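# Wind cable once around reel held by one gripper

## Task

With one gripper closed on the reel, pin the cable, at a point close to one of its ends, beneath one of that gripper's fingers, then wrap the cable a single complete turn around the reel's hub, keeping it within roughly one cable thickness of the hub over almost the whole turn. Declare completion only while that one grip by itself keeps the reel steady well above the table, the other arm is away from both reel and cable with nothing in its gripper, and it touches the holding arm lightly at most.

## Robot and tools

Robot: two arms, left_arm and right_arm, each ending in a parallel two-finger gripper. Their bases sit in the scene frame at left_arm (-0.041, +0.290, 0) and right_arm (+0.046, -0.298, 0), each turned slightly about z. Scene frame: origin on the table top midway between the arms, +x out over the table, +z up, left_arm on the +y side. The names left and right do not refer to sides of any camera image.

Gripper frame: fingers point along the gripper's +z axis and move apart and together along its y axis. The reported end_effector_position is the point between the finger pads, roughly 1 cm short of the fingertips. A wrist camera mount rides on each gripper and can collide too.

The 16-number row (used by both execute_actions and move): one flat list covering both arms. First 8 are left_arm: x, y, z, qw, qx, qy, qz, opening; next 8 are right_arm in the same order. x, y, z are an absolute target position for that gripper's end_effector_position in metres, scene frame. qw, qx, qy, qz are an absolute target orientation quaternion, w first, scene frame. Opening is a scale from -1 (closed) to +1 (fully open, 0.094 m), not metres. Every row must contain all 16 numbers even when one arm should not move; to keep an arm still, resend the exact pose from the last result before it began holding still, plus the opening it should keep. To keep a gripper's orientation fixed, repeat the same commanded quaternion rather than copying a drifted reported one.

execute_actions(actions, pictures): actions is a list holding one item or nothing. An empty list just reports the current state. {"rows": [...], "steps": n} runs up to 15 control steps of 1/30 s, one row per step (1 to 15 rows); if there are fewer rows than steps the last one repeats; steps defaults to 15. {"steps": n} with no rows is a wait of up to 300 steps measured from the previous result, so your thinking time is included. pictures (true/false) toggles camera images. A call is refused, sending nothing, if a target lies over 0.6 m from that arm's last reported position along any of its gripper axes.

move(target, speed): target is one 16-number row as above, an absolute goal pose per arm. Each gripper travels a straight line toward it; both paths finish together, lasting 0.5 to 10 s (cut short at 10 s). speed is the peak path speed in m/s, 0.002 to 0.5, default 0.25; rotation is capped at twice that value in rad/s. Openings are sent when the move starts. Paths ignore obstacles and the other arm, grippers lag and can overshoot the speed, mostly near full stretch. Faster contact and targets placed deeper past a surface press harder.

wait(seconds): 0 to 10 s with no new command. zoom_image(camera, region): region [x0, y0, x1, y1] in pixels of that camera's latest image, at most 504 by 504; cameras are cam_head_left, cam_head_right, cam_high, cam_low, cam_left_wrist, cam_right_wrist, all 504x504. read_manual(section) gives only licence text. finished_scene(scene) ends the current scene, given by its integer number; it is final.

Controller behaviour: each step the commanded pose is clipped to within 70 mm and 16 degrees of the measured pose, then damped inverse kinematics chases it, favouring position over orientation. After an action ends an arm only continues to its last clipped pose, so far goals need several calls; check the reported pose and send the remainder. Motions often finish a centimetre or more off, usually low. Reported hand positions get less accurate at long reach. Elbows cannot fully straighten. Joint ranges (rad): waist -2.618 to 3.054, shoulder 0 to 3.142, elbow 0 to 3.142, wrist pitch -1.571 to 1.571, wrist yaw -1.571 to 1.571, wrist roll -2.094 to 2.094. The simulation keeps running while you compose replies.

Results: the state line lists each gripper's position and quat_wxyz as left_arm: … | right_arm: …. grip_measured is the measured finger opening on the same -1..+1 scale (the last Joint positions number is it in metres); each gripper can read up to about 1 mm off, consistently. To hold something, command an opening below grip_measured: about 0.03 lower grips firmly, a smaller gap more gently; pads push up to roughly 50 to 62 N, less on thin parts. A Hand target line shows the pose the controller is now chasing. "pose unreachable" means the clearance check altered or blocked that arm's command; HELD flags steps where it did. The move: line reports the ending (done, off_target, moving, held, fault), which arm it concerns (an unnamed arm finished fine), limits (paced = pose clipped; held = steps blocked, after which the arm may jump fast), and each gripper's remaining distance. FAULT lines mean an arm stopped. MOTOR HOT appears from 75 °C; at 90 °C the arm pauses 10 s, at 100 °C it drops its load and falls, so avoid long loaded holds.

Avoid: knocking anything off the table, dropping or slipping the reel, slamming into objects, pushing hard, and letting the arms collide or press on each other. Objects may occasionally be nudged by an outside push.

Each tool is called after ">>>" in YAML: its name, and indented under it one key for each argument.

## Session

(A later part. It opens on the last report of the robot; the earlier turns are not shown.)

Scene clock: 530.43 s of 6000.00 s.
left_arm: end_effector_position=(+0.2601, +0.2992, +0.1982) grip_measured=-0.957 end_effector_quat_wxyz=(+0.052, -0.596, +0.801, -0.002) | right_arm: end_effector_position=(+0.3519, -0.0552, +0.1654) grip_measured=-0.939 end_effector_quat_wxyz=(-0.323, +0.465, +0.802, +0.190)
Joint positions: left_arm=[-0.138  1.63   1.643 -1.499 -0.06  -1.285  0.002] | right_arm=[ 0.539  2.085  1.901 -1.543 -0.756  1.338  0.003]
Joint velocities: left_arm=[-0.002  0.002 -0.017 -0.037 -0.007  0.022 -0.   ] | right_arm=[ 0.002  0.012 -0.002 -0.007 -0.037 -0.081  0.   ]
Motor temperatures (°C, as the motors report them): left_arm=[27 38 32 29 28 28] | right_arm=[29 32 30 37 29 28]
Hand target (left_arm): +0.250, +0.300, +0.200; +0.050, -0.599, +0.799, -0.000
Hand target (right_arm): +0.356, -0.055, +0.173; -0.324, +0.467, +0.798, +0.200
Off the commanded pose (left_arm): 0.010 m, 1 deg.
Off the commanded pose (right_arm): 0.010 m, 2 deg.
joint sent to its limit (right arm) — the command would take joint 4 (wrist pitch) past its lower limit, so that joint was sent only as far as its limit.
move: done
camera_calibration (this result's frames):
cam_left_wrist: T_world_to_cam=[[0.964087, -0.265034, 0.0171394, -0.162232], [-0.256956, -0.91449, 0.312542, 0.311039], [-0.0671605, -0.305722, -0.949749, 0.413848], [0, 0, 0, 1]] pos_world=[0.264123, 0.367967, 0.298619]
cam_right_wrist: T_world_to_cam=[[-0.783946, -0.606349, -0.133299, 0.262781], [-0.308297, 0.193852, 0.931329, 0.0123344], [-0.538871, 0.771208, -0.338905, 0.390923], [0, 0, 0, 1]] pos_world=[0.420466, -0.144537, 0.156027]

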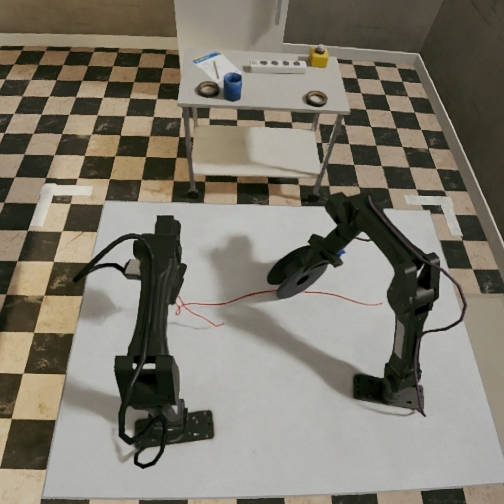

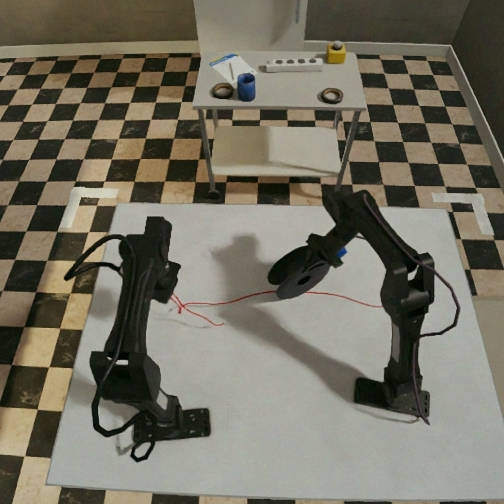

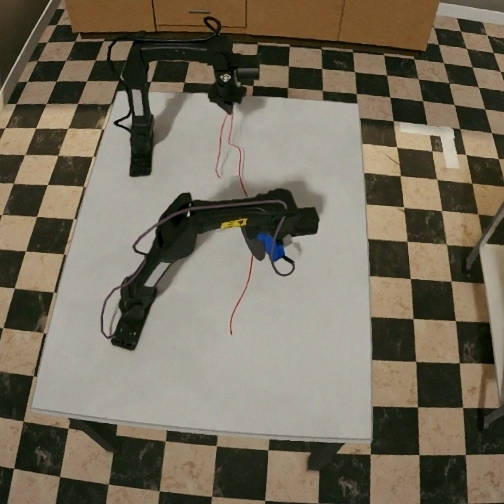

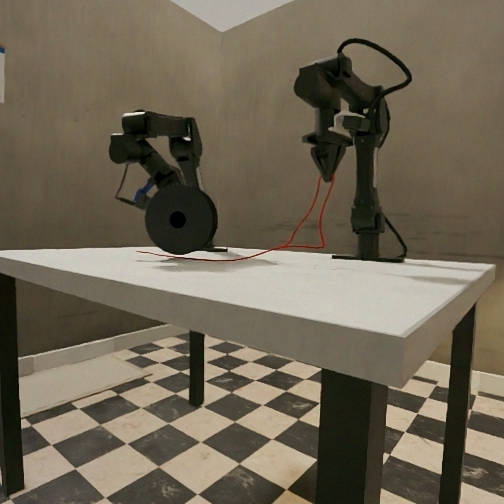

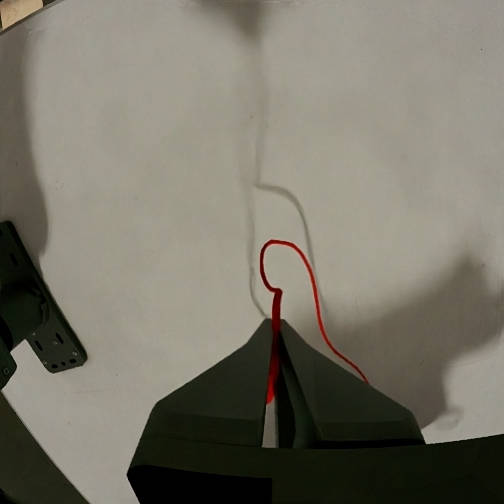

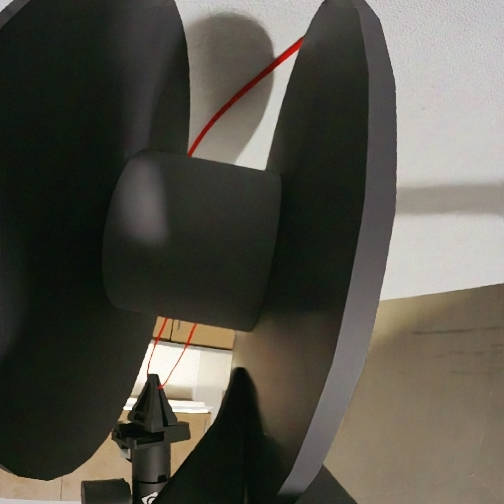

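>>> move:
  target: [0.33,0.22,0.30,-0.138,-0.625,0.75,-0.166,-1,0.356,-0.055,0.15,-0.335,0.461,0.801,0.184,-1]
  speed: 0.08

>>> move:
  target: [0.35,0.12,0.30,-0.138,-0.625,0.75,-0.166,-1,0.36,-0.052,0.155,-0.335,0.461,0.801,0.184,-0.2]
  speed: 0.08

Scene clock: 542.67 s of 6000.00 s.
left_arm: end_effector_position=(+0.3260, +0.2168, +0.2947) grip_measured=-0.956 end_effector_quat_wxyz=(-0.033, -0.634, +0.722, -0.275) | right_arm: end_effector_position=(+0.3533, -0.0563, +0.1544) grip_measured=-0.939 end_effector_quat_wxyz=(-0.326, +0.463, +0.804, +0.179)
Joint positions: left_arm=[-0.116  1.79   2.117 -1.562  0.46  -1.507  0.002] | right_arm=[ 0.539  2.112  1.901 -1.543 -0.745  1.324  0.003]
Joint velocities: left_arm=[-0.002 -0.022  0.007  0.022 -0.051 -0.066  0.002] | right_arm=[-0.012 -0.027 -0.007 -0.007 -0.022  0.051  0.001]
Motor temperatures (°C, as the motors report them): left_arm=[27 37 32 29 28 28] | right_arm=[29 34 30 35 30 28]
Hand target (left_arm): +0.328, +0.219, +0.300; -0.034, -0.637, +0.717, -0.282
Hand target (right_arm): +0.356, -0.055, +0.150; -0.335, +0.461, +0.801, +0.184
Off the commanded pose (left_arm): 0.007 m, 18 deg; orientation clipped at the last step of the last action.
Off the commanded pose (right_arm): 0.005 m, 1 deg.
joint sent to its limit (left arm) — the command would take joint 4 (wrist pitch) past its lower limit, so that joint was sent only as far as its limit.
After step 180, 2.53 s passed at rest.
move: off_target (left_arm); limits=paced
camera_calibration (this result's frames):
cam_left_wrist: T_world_to_cam=[[0.951527, -0.0466946, 0.303999, -0.377023], [-0.258191, -0.658378, 0.707019, 0.0511207], [0.167132, -0.751238, -0.63852, 0.413209], [0, 0, 0, 1]] pos_world=[0.302886, 0.32647, 0.342314]
cam_right_wrist: T_world_to_cam=[[-0.777809, -0.618065, -0.114057, 0.255912], [-0.298674, 0.203817, 0.932337, 0.0202199], [-0.552998, 0.759246, -0.343131, 0.393736], [0, 0, 0, 1]] pos_world=[0.422825, -0.144893, 0.14544]

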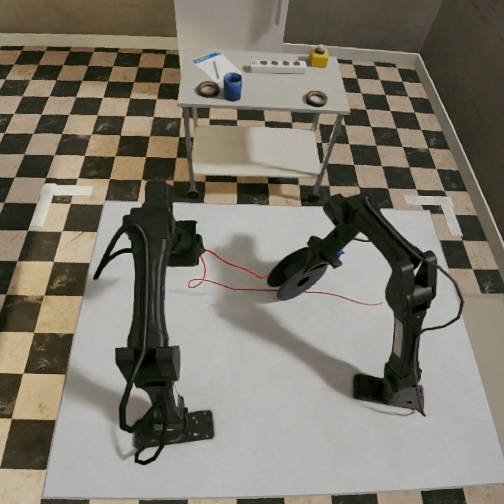

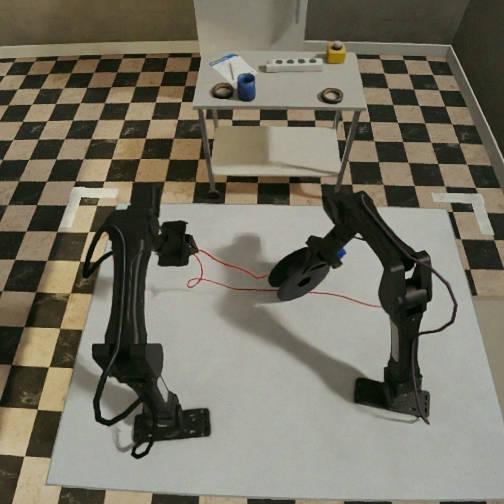

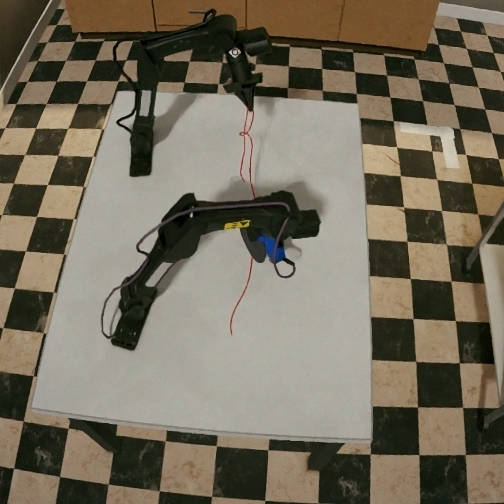

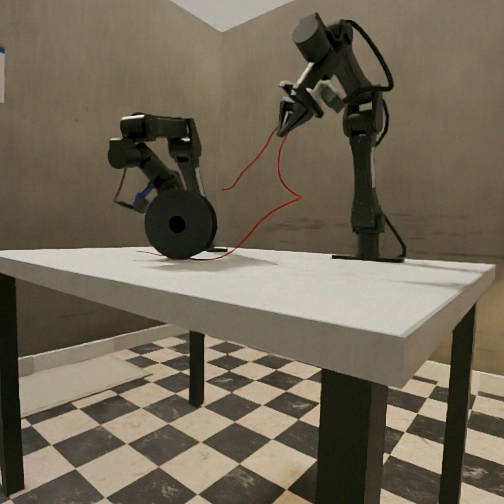

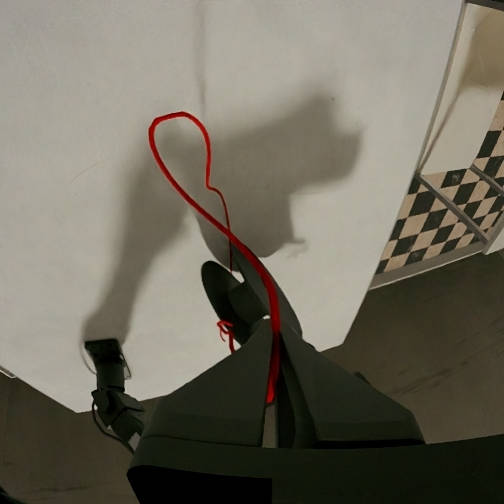

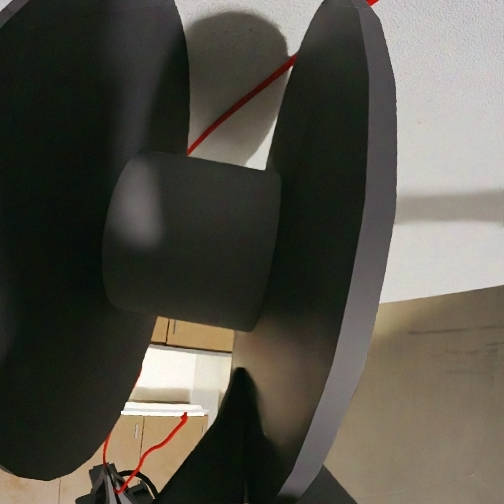

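Scene clock: 544.90 s of 6000.00 s.
left_arm: end_effector_position=(+0.3479, +0.1240, +0.2934) grip_measured=-0.956 end_effector_quat_wxyz=(-0.077, -0.635, +0.719, -0.274) | right_arm: end_effector_position=(+0.3565, -0.0547, +0.1534) grip_measured=-0.203 end_effector_quat_wxyz=(-0.327, +0.463, +0.804, +0.180)
Joint positions: left_arm=[-0.356  1.973  2.352 -1.564  0.439 -1.76   0.002] | right_arm=[ 0.539  2.129  1.922 -1.548 -0.747  1.324  0.037]
Joint velocities: left_arm=[-0.007 -0.017  0.012 -0.022 -0.007 -0.007  0.001] | right_arm=[-0.017 -0.002 -0.012 -0.007  0.051  0.022 -0.   ]
Motor temperatures (°C, as the motors report them): left_arm=[27 37 32 29 28 28] | right_arm=[29 34 30 35 30 28]
Hand target (left_arm): +0.347, +0.120, +0.299; -0.079, -0.632, +0.719, -0.280
Hand target (right_arm): +0.360, -0.052, +0.155; -0.334, +0.462, +0.801, +0.186
Off the commanded pose (left_arm): 0.008 m, 15 deg.
Off the commanded pose (right_arm): 0.005 m, 1 deg.
joint sent to its limit (left arm) — the command would take joint 4 (wrist pitch) past its lower limit, so that joint was sent only as far as its limit.
joint sent to its limit (right arm) — the command would take joint 4 (wrist pitch) past its lower limit, so that joint was sent only as far as its limit.
move: off_target (left_arm)
camera_calibration (this result's frames):
cam_left_wrist: T_world_to_cam=[[0.968579, -0.0501647, 0.243593, -0.38956], [-0.222317, -0.613693, 0.757599, -0.0362939], [0.111487, -0.787949, -0.605563, 0.353218], [0, 0, 0, 1]] pos_world=[0.329872, 0.236502, 0.336286]
cam_right_wrist: T_world_to_cam=[[-0.778376, -0.617464, -0.11344, 0.25943], [-0.296398, 0.202151, 0.933426, 0.0207656], [-0.553425, 0.76018, -0.340364, 0.393774], [0, 0, 0, 1]] pos_world=[0.426014, -0.143348, 0.144073]

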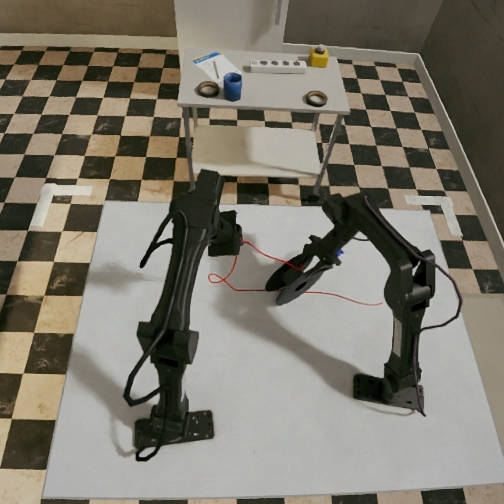

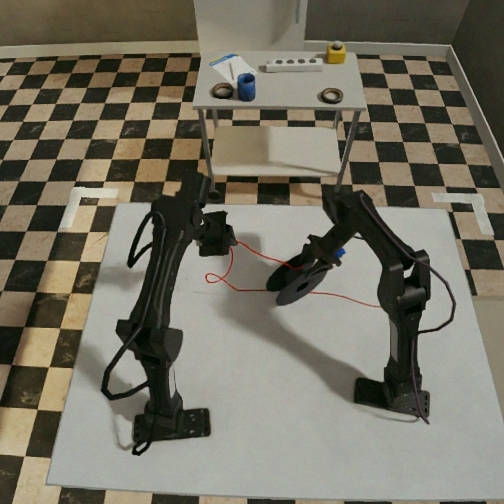

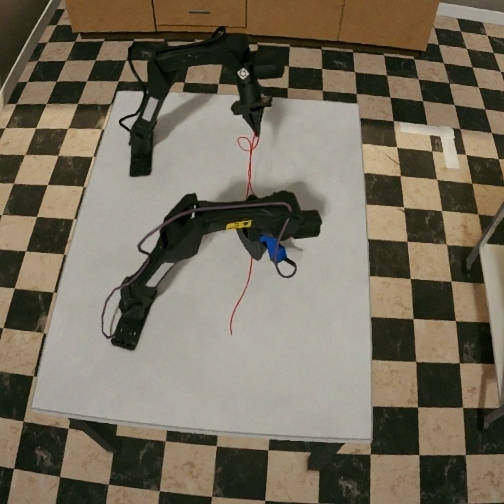

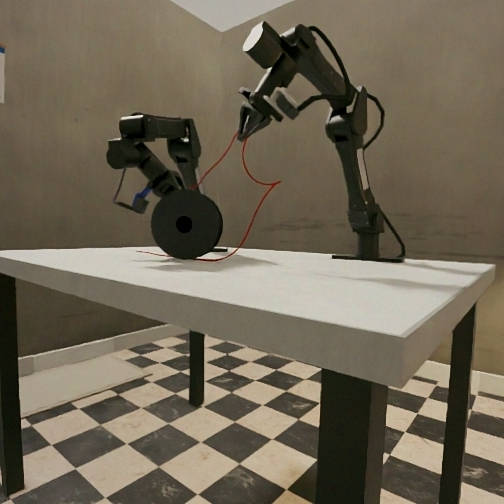

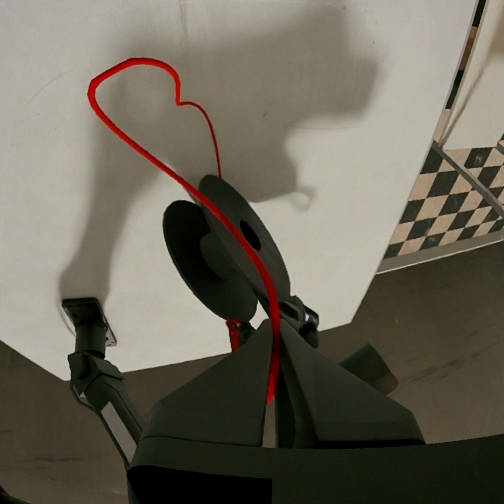

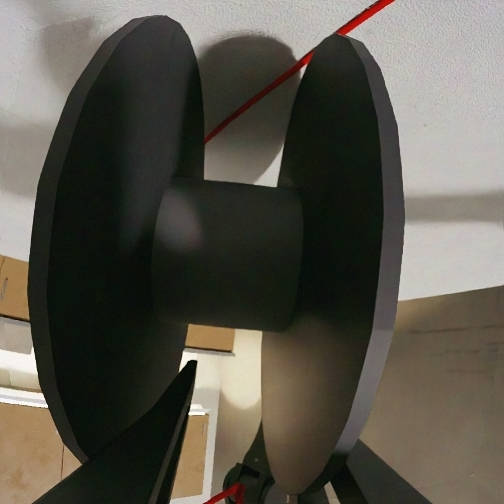

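>>> move:
  target: [0.348,0.124,0.265,-0.077,-0.635,0.719,-0.274,-1,0.36,-0.052,0.155,-0.335,0.461,0.801,0.184,-0.2]
  speed: 0.05

Scene clock: 560.33 s of 6000.00 s.
left_arm: end_effector_position=(+0.3516, +0.1231, +0.2574) grip_measured=-0.956 end_effector_quat_wxyz=(-0.084, -0.639, +0.717, -0.264) | right_arm: end_effector_position=(+0.3564, -0.0547, +0.1534) grip_measured=-0.203 end_effector_quat_wxyz=(-0.328, +0.463, +0.804, +0.180)
Joint positions: left_arm=[-0.356  1.917  2.116 -1.409  0.44  -1.763  0.002] | right_arm=[ 0.539  2.129  1.922 -1.549 -0.748  1.324  0.037]
Joint velocities: left_arm=[-0.007  0.012 -0.012  0.037  0.007  0.007  0.   ] | right_arm=[ 0.012 -0.017 -0.012 -0.081  0.007 -0.066  0.   ]
Motor temperatures (°C, as the motors report them): left_arm=[27 36 32 30 28 28] | right_arm=[29 34 31 33 30 28]
Hand target (left_arm): +0.348, +0.124, +0.265; -0.077, -0.635, +0.719, -0.274
Hand target (right_arm): +0.360, -0.052, +0.155; -0.334, +0.462, +0.801, +0.185
Off the commanded pose (left_arm): 0.008 m, 2 deg.
Off the commanded pose (right_arm): 0.005 m, 1 deg.
joint sent to its limit (right arm) — the command would take joint 4 (wrist pitch) past its lower limit, so that joint was sent only as far as its limit.
After step 180, 8.33 s passed at rest.
move: done
camera_calibration (this result's frames):
cam_left_wrist: T_world_to_cam=[[0.974726, -0.0488615, 0.217994, -0.380161], [-0.201002, -0.617695, 0.760297, -0.0164844], [0.0975045, -0.784898, -0.611905, 0.336484], [0, 0, 0, 1]] pos_world=[0.334431, 0.235348, 0.301302]
cam_right_wrist: T_world_to_cam=[[-0.778475, -0.617384, -0.113198, 0.259392], [-0.295929, 0.201965, 0.933615, 0.0204752], [-0.553537, 0.760294, -0.339926, 0.393711], [0, 0, 0, 1]] pos_world=[0.425923, -0.143327, 0.144079]

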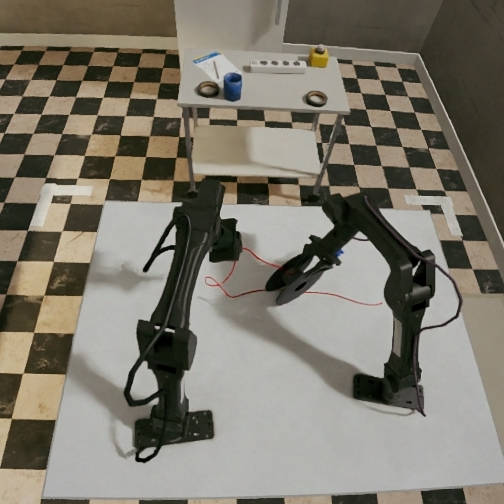

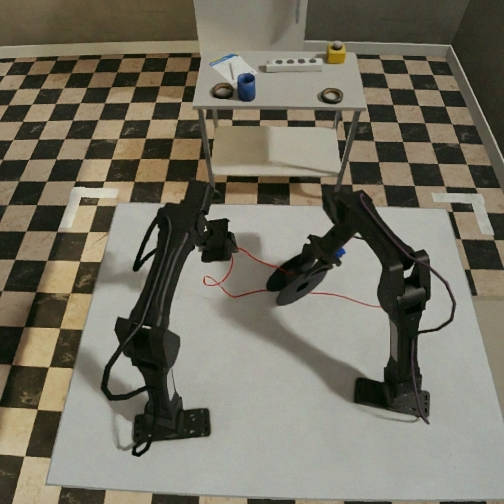

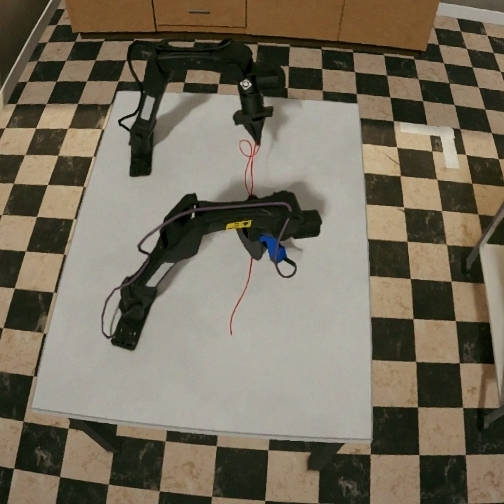

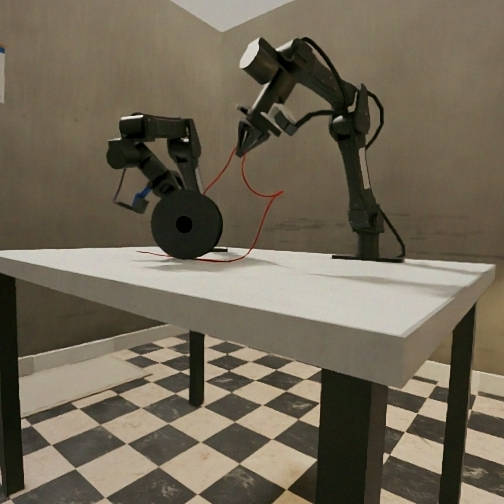

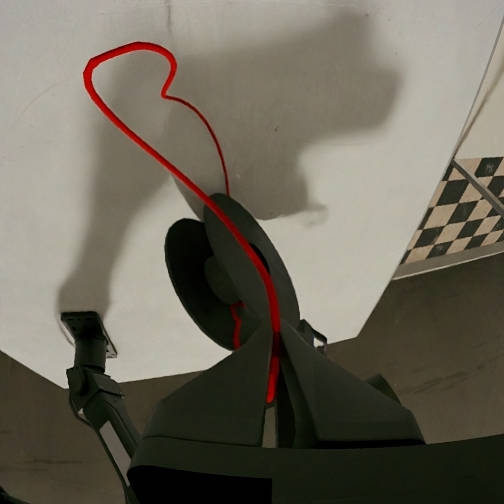

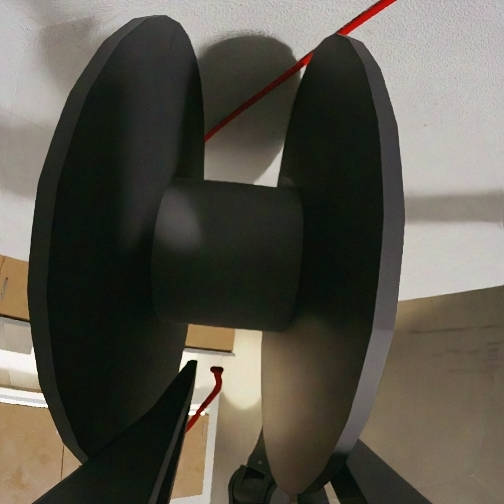

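>>> move:
  target: [0.342,0.093,0.268,-0.077,-0.635,0.719,-0.274,-1,0.36,-0.052,0.155,-0.335,0.461,0.801,0.184,-0.2]
  speed: 0.05

Scene clock: 564.73 s of 6000.00 s.
left_arm: end_effector_position=(+0.3446, +0.0941, +0.2579) grip_measured=-0.956 end_effector_quat_wxyz=(-0.086, -0.638, +0.719, -0.262) | right_arm: end_effector_position=(+0.3564, -0.0547, +0.1534) grip_measured=-0.203 end_effector_quat_wxyz=(-0.328, +0.463, +0.804, +0.180)
Joint positions: left_arm=[-0.437  1.917  2.116 -1.381  0.412 -1.841  0.002] | right_arm=[ 0.539  2.129  1.922 -1.549 -0.748  1.324  0.037]
Joint velocities: left_arm=[-0.017 -0.002 -0.012 -0.037  0.051 -0.051 -0.   ] | right_arm=[-0.002 -0.007 -0.002 -0.051 -0.022  0.007  0.001]
Motor temperatures (°C, as the motors report them): left_arm=[27 37 32 30 28 28] | right_arm=[29 34 31 33 30 28]
Hand target (left_arm): +0.341, +0.093, +0.268; -0.077, -0.634, +0.719, -0.273
Hand target (right_arm): +0.360, -0.052, +0.155; -0.334, +0.462, +0.801, +0.185
Off the commanded pose (left_arm): 0.011 m, 2 deg.
Off the commanded pose (right_arm): 0.005 m, 1 deg.
joint sent to its limit (right arm) — the command would take joint 4 (wrist pitch) past its lower limit, so that joint was sent only as far as its limit.
move: off_target (left_arm)
camera_calibration (this result's frames):
cam_left_wrist: T_world_to_cam=[[0.975406, -0.0536864, 0.213779, -0.373564], [-0.20064, -0.617796, 0.76031, -0.0362267], [0.0912534, -0.784503, -0.613374, 0.317189], [0, 0, 0, 1]] pos_world=[0.328163, 0.2064, 0.301959]
cam_right_wrist: T_world_to_cam=[[-0.778475, -0.617384, -0.113198, 0.259392], [-0.295929, 0.201965, 0.933615, 0.0204752], [-0.553537, 0.760294, -0.339926, 0.393711], [0, 0, 0, 1]] pos_world=[0.425923, -0.143327, 0.144079]

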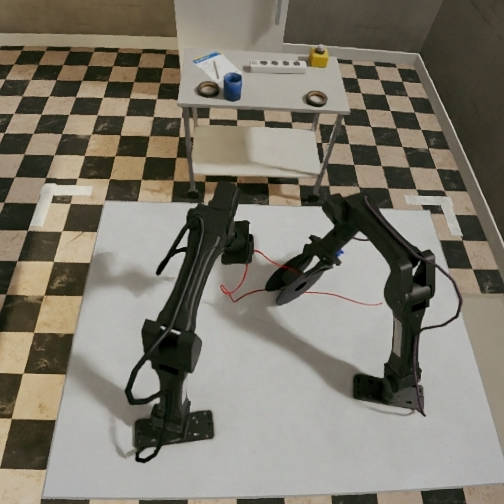

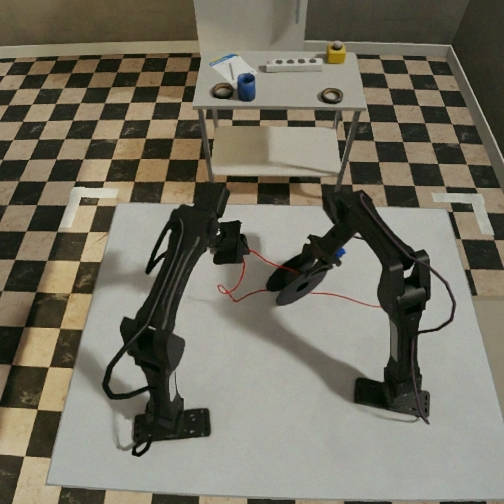

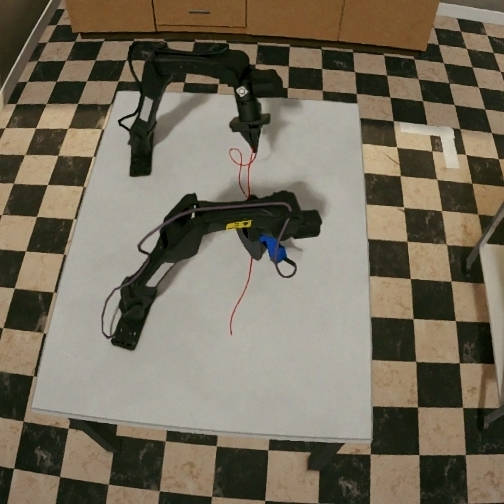

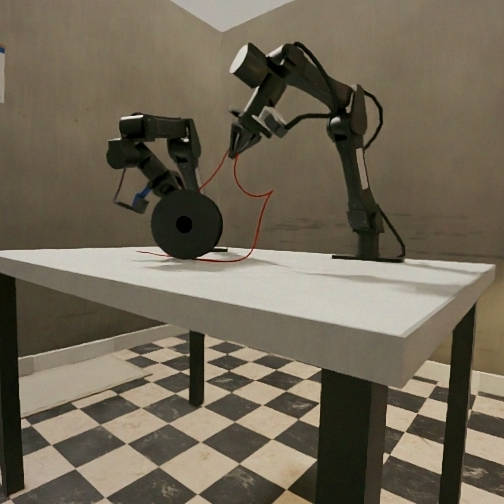

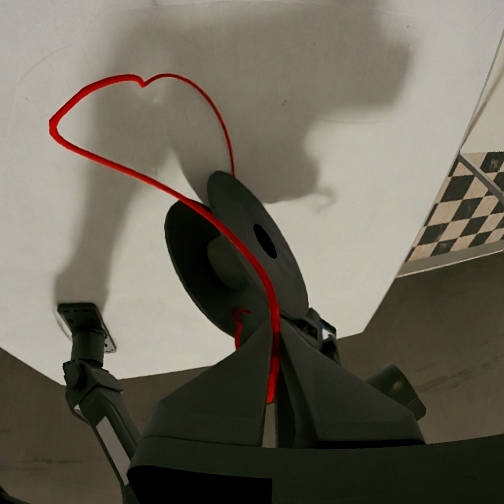

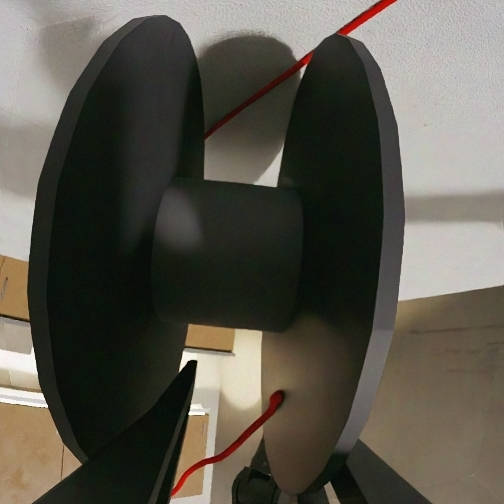

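Try closing.

>>> move:
  target: [0.335,0.085,0.266,-0.077,-0.635,0.719,-0.274,-1,0.36,-0.052,0.155,-0.335,0.461,0.801,0.184,-0.2]
  speed: 0.05

>>> move:
  target: [0.335,0.085,0.266,-0.077,-0.635,0.719,-0.274,-1,0.36,-0.052,0.155,-0.335,0.461,0.801,0.184,-1]

Scene clock: 568.23 s of 6000.00 s.
left_arm: end_effector_position=(+0.3392, +0.0865, +0.2597) grip_measured=-0.956 end_effector_quat_wxyz=(-0.083, -0.638, +0.718, -0.266) | right_arm: end_effector_position=(+0.3564, -0.0547, +0.1534) grip_measured=-0.203 end_effector_quat_wxyz=(-0.328, +0.463, +0.804, +0.180)
Joint positions: left_arm=[-0.462  1.89   2.081 -1.351  0.399 -1.869  0.002] | right_arm=[ 0.539  2.129  1.922 -1.549 -0.748  1.324  0.037]
Joint velocities: left_arm=[ 0.002 -0.007 -0.002  0.037  0.007  0.022 -0.   ] | right_arm=[-0.007  0.012  0.007  0.051 -0.051  0.051 -0.001]
Motor temperatures (°C, as the motors report them): left_arm=[27 37 32 30 28 28] | right_arm=[29 34 31 33 30 28]
Hand target (left_arm): +0.335, +0.085, +0.266; -0.077, -0.635, +0.719, -0.274
Hand target (right_arm): +0.360, -0.052, +0.155; -0.334, +0.462, +0.801, +0.185
Off the commanded pose (left_arm): 0.008 m, 1 deg.
Off the commanded pose (right_arm): 0.005 m, 1 deg.
joint sent to its limit (right arm) — the command would take joint 4 (wrist pitch) past its lower limit, so that joint was sent only as far as its limit.
move: done
camera_calibration (this result's frames):
cam_left_wrist: T_world_to_cam=[[0.973259, -0.0498292, 0.224241, -0.37146], [-0.206598, -0.616635, 0.759657, -0.0413014], [0.100422, -0.785671, -0.61044, 0.309087], [0, 0, 0, 1]] pos_world=[0.321955, 0.198863, 0.303351]
cam_right_wrist: T_world_to_cam=[[-0.778475, -0.617384, -0.113198, 0.259392], [-0.295929, 0.201965, 0.933615, 0.0204752], [-0.553537, 0.760294, -0.339926, 0.393711], [0, 0, 0, 1]] pos_world=[0.425923, -0.143327, 0.144079]

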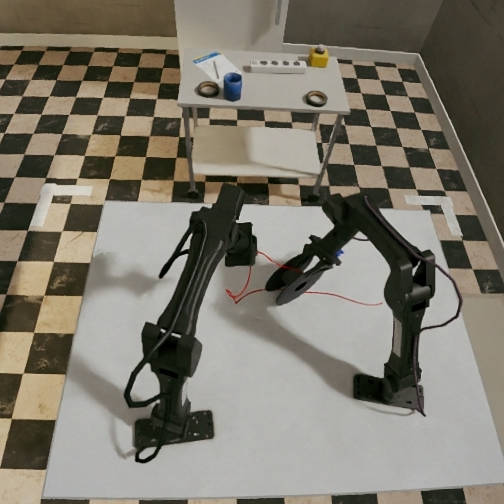

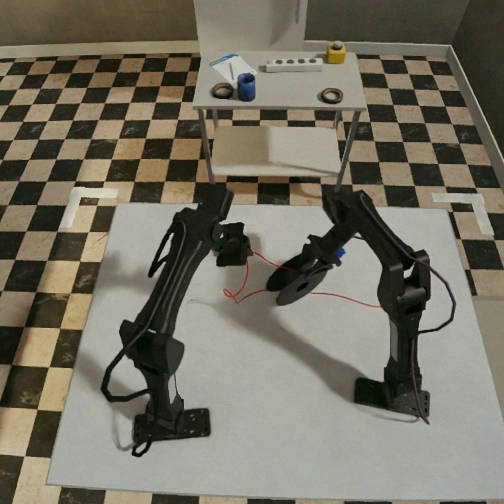

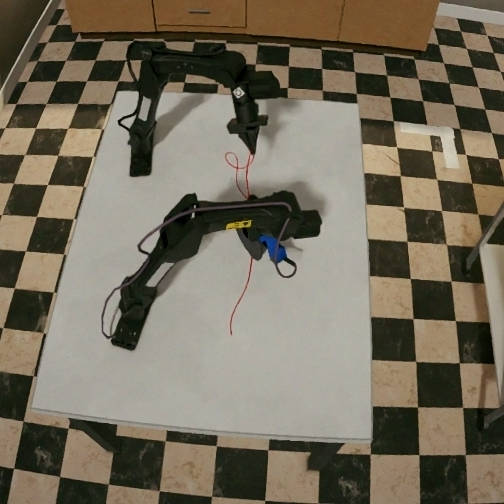

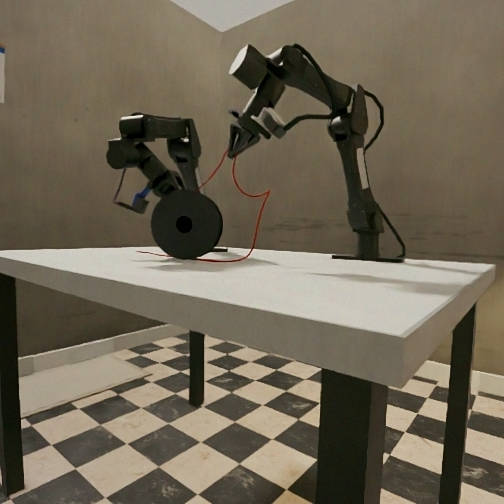

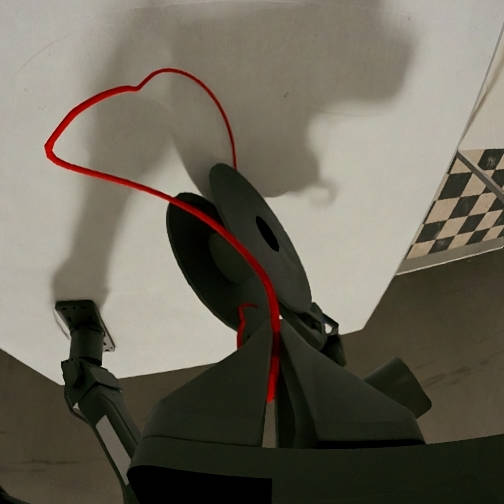

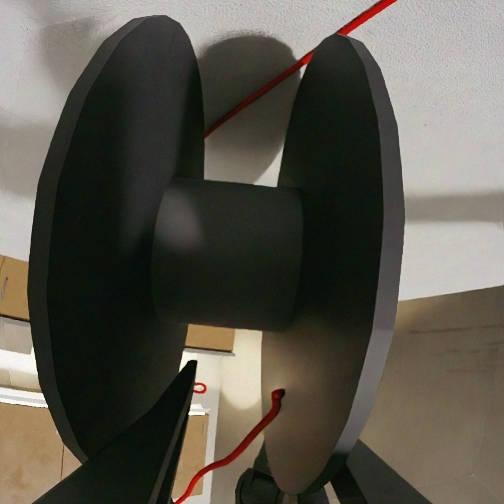

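Scene clock: 568.93 s of 6000.00 s.
left_arm: end_effector_position=(+0.3397, +0.0865, +0.2598) grip_measured=-0.956 end_effector_quat_wxyz=(-0.082, -0.638, +0.718, -0.267) | right_arm: end_effector_position=(+0.3567, -0.0551, +0.1523) grip_measured=-0.880 end_effector_quat_wxyz=(-0.327, +0.464, +0.804, +0.178)
Joint positions: left_arm=[-0.462  1.89   2.081 -1.349  0.399 -1.871  0.002] | right_arm=[ 0.539  2.131  1.922 -1.548 -0.744  1.324  0.006]
Joint velocities: left_arm=[-0.017 -0.017  0.002 -0.007  0.051  0.022 -0.   ] | right_arm=[-0.002  0.022 -0.002 -0.051 -0.037 -0.051  0.   ]
Motor temperatures (°C, as the motors report them): left_arm=[27 37 32 30 28 28] | right_arm=[29 34 31 33 30 28]
Hand target (left_arm): +0.335, +0.085, +0.266; -0.077, -0.634, +0.719, -0.274
Hand target (right_arm): +0.360, -0.052, +0.155; -0.334, +0.462, +0.801, +0.185
Off the commanded pose (left_arm): 0.008 m, 1 deg.
Off the commanded pose (right_arm): 0.005 m, 1 deg.
joint sent to its limit (right arm) — the command would take joint 4 (wrist pitch) past its lower limit, so that joint was sent only as far as its limit.
move: done
camera_calibration (this result's frames):
cam_left_wrist: T_world_to_cam=[[0.97299, -0.0485432, 0.225686, -0.372322], [-0.206932, -0.616734, 0.759485, -0.0411545], [0.10232, -0.785673, -0.610122, 0.308376], [0, 0, 0, 1]] pos_world=[0.322196, 0.198828, 0.303431]
cam_right_wrist: T_world_to_cam=[[-0.778074, -0.618277, -0.111062, 0.258739], [-0.296136, 0.205102, 0.932865, 0.0220353], [-0.55399, 0.758727, -0.342678, 0.39427], [0, 0, 0, 1]] pos_world=[0.426265, -0.14369, 0.143288]

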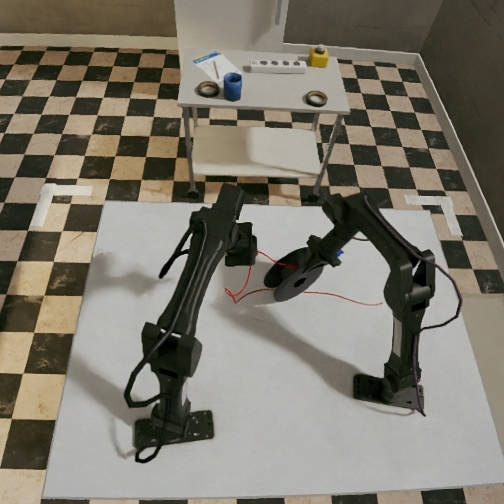

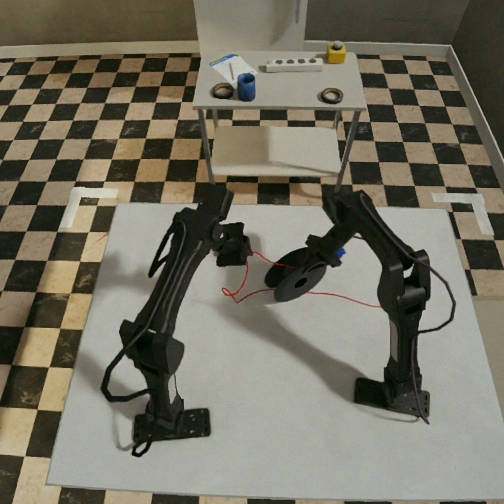

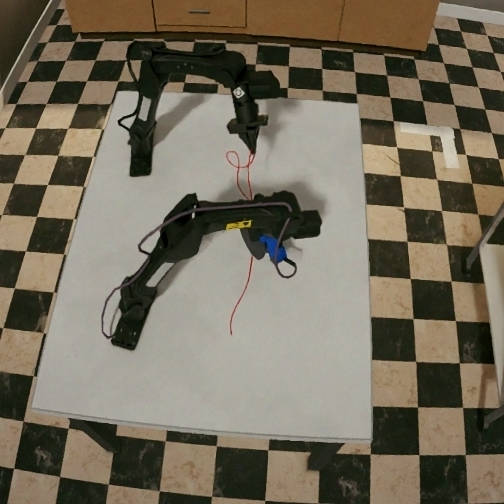

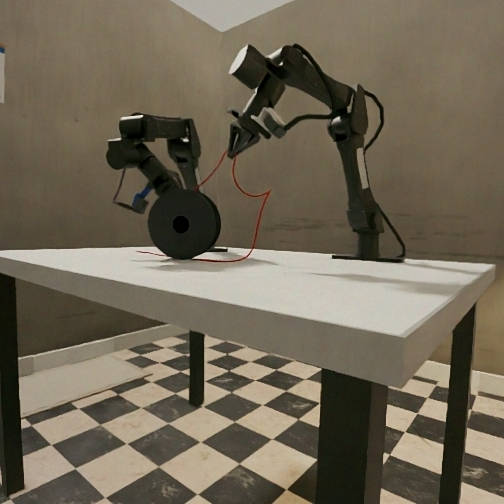

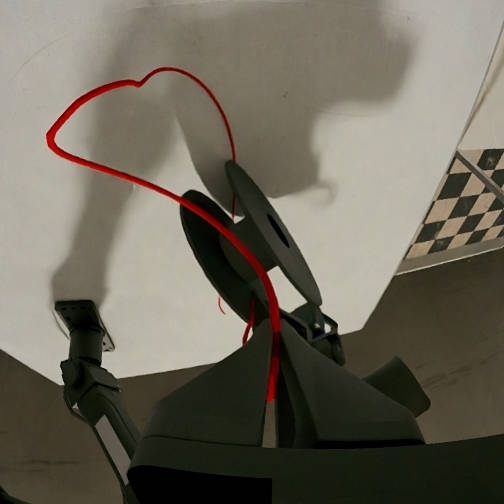

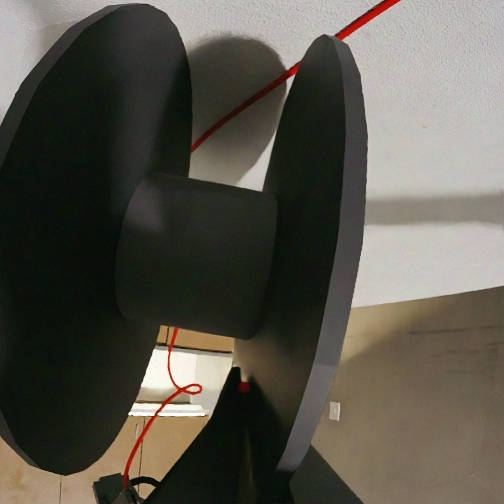

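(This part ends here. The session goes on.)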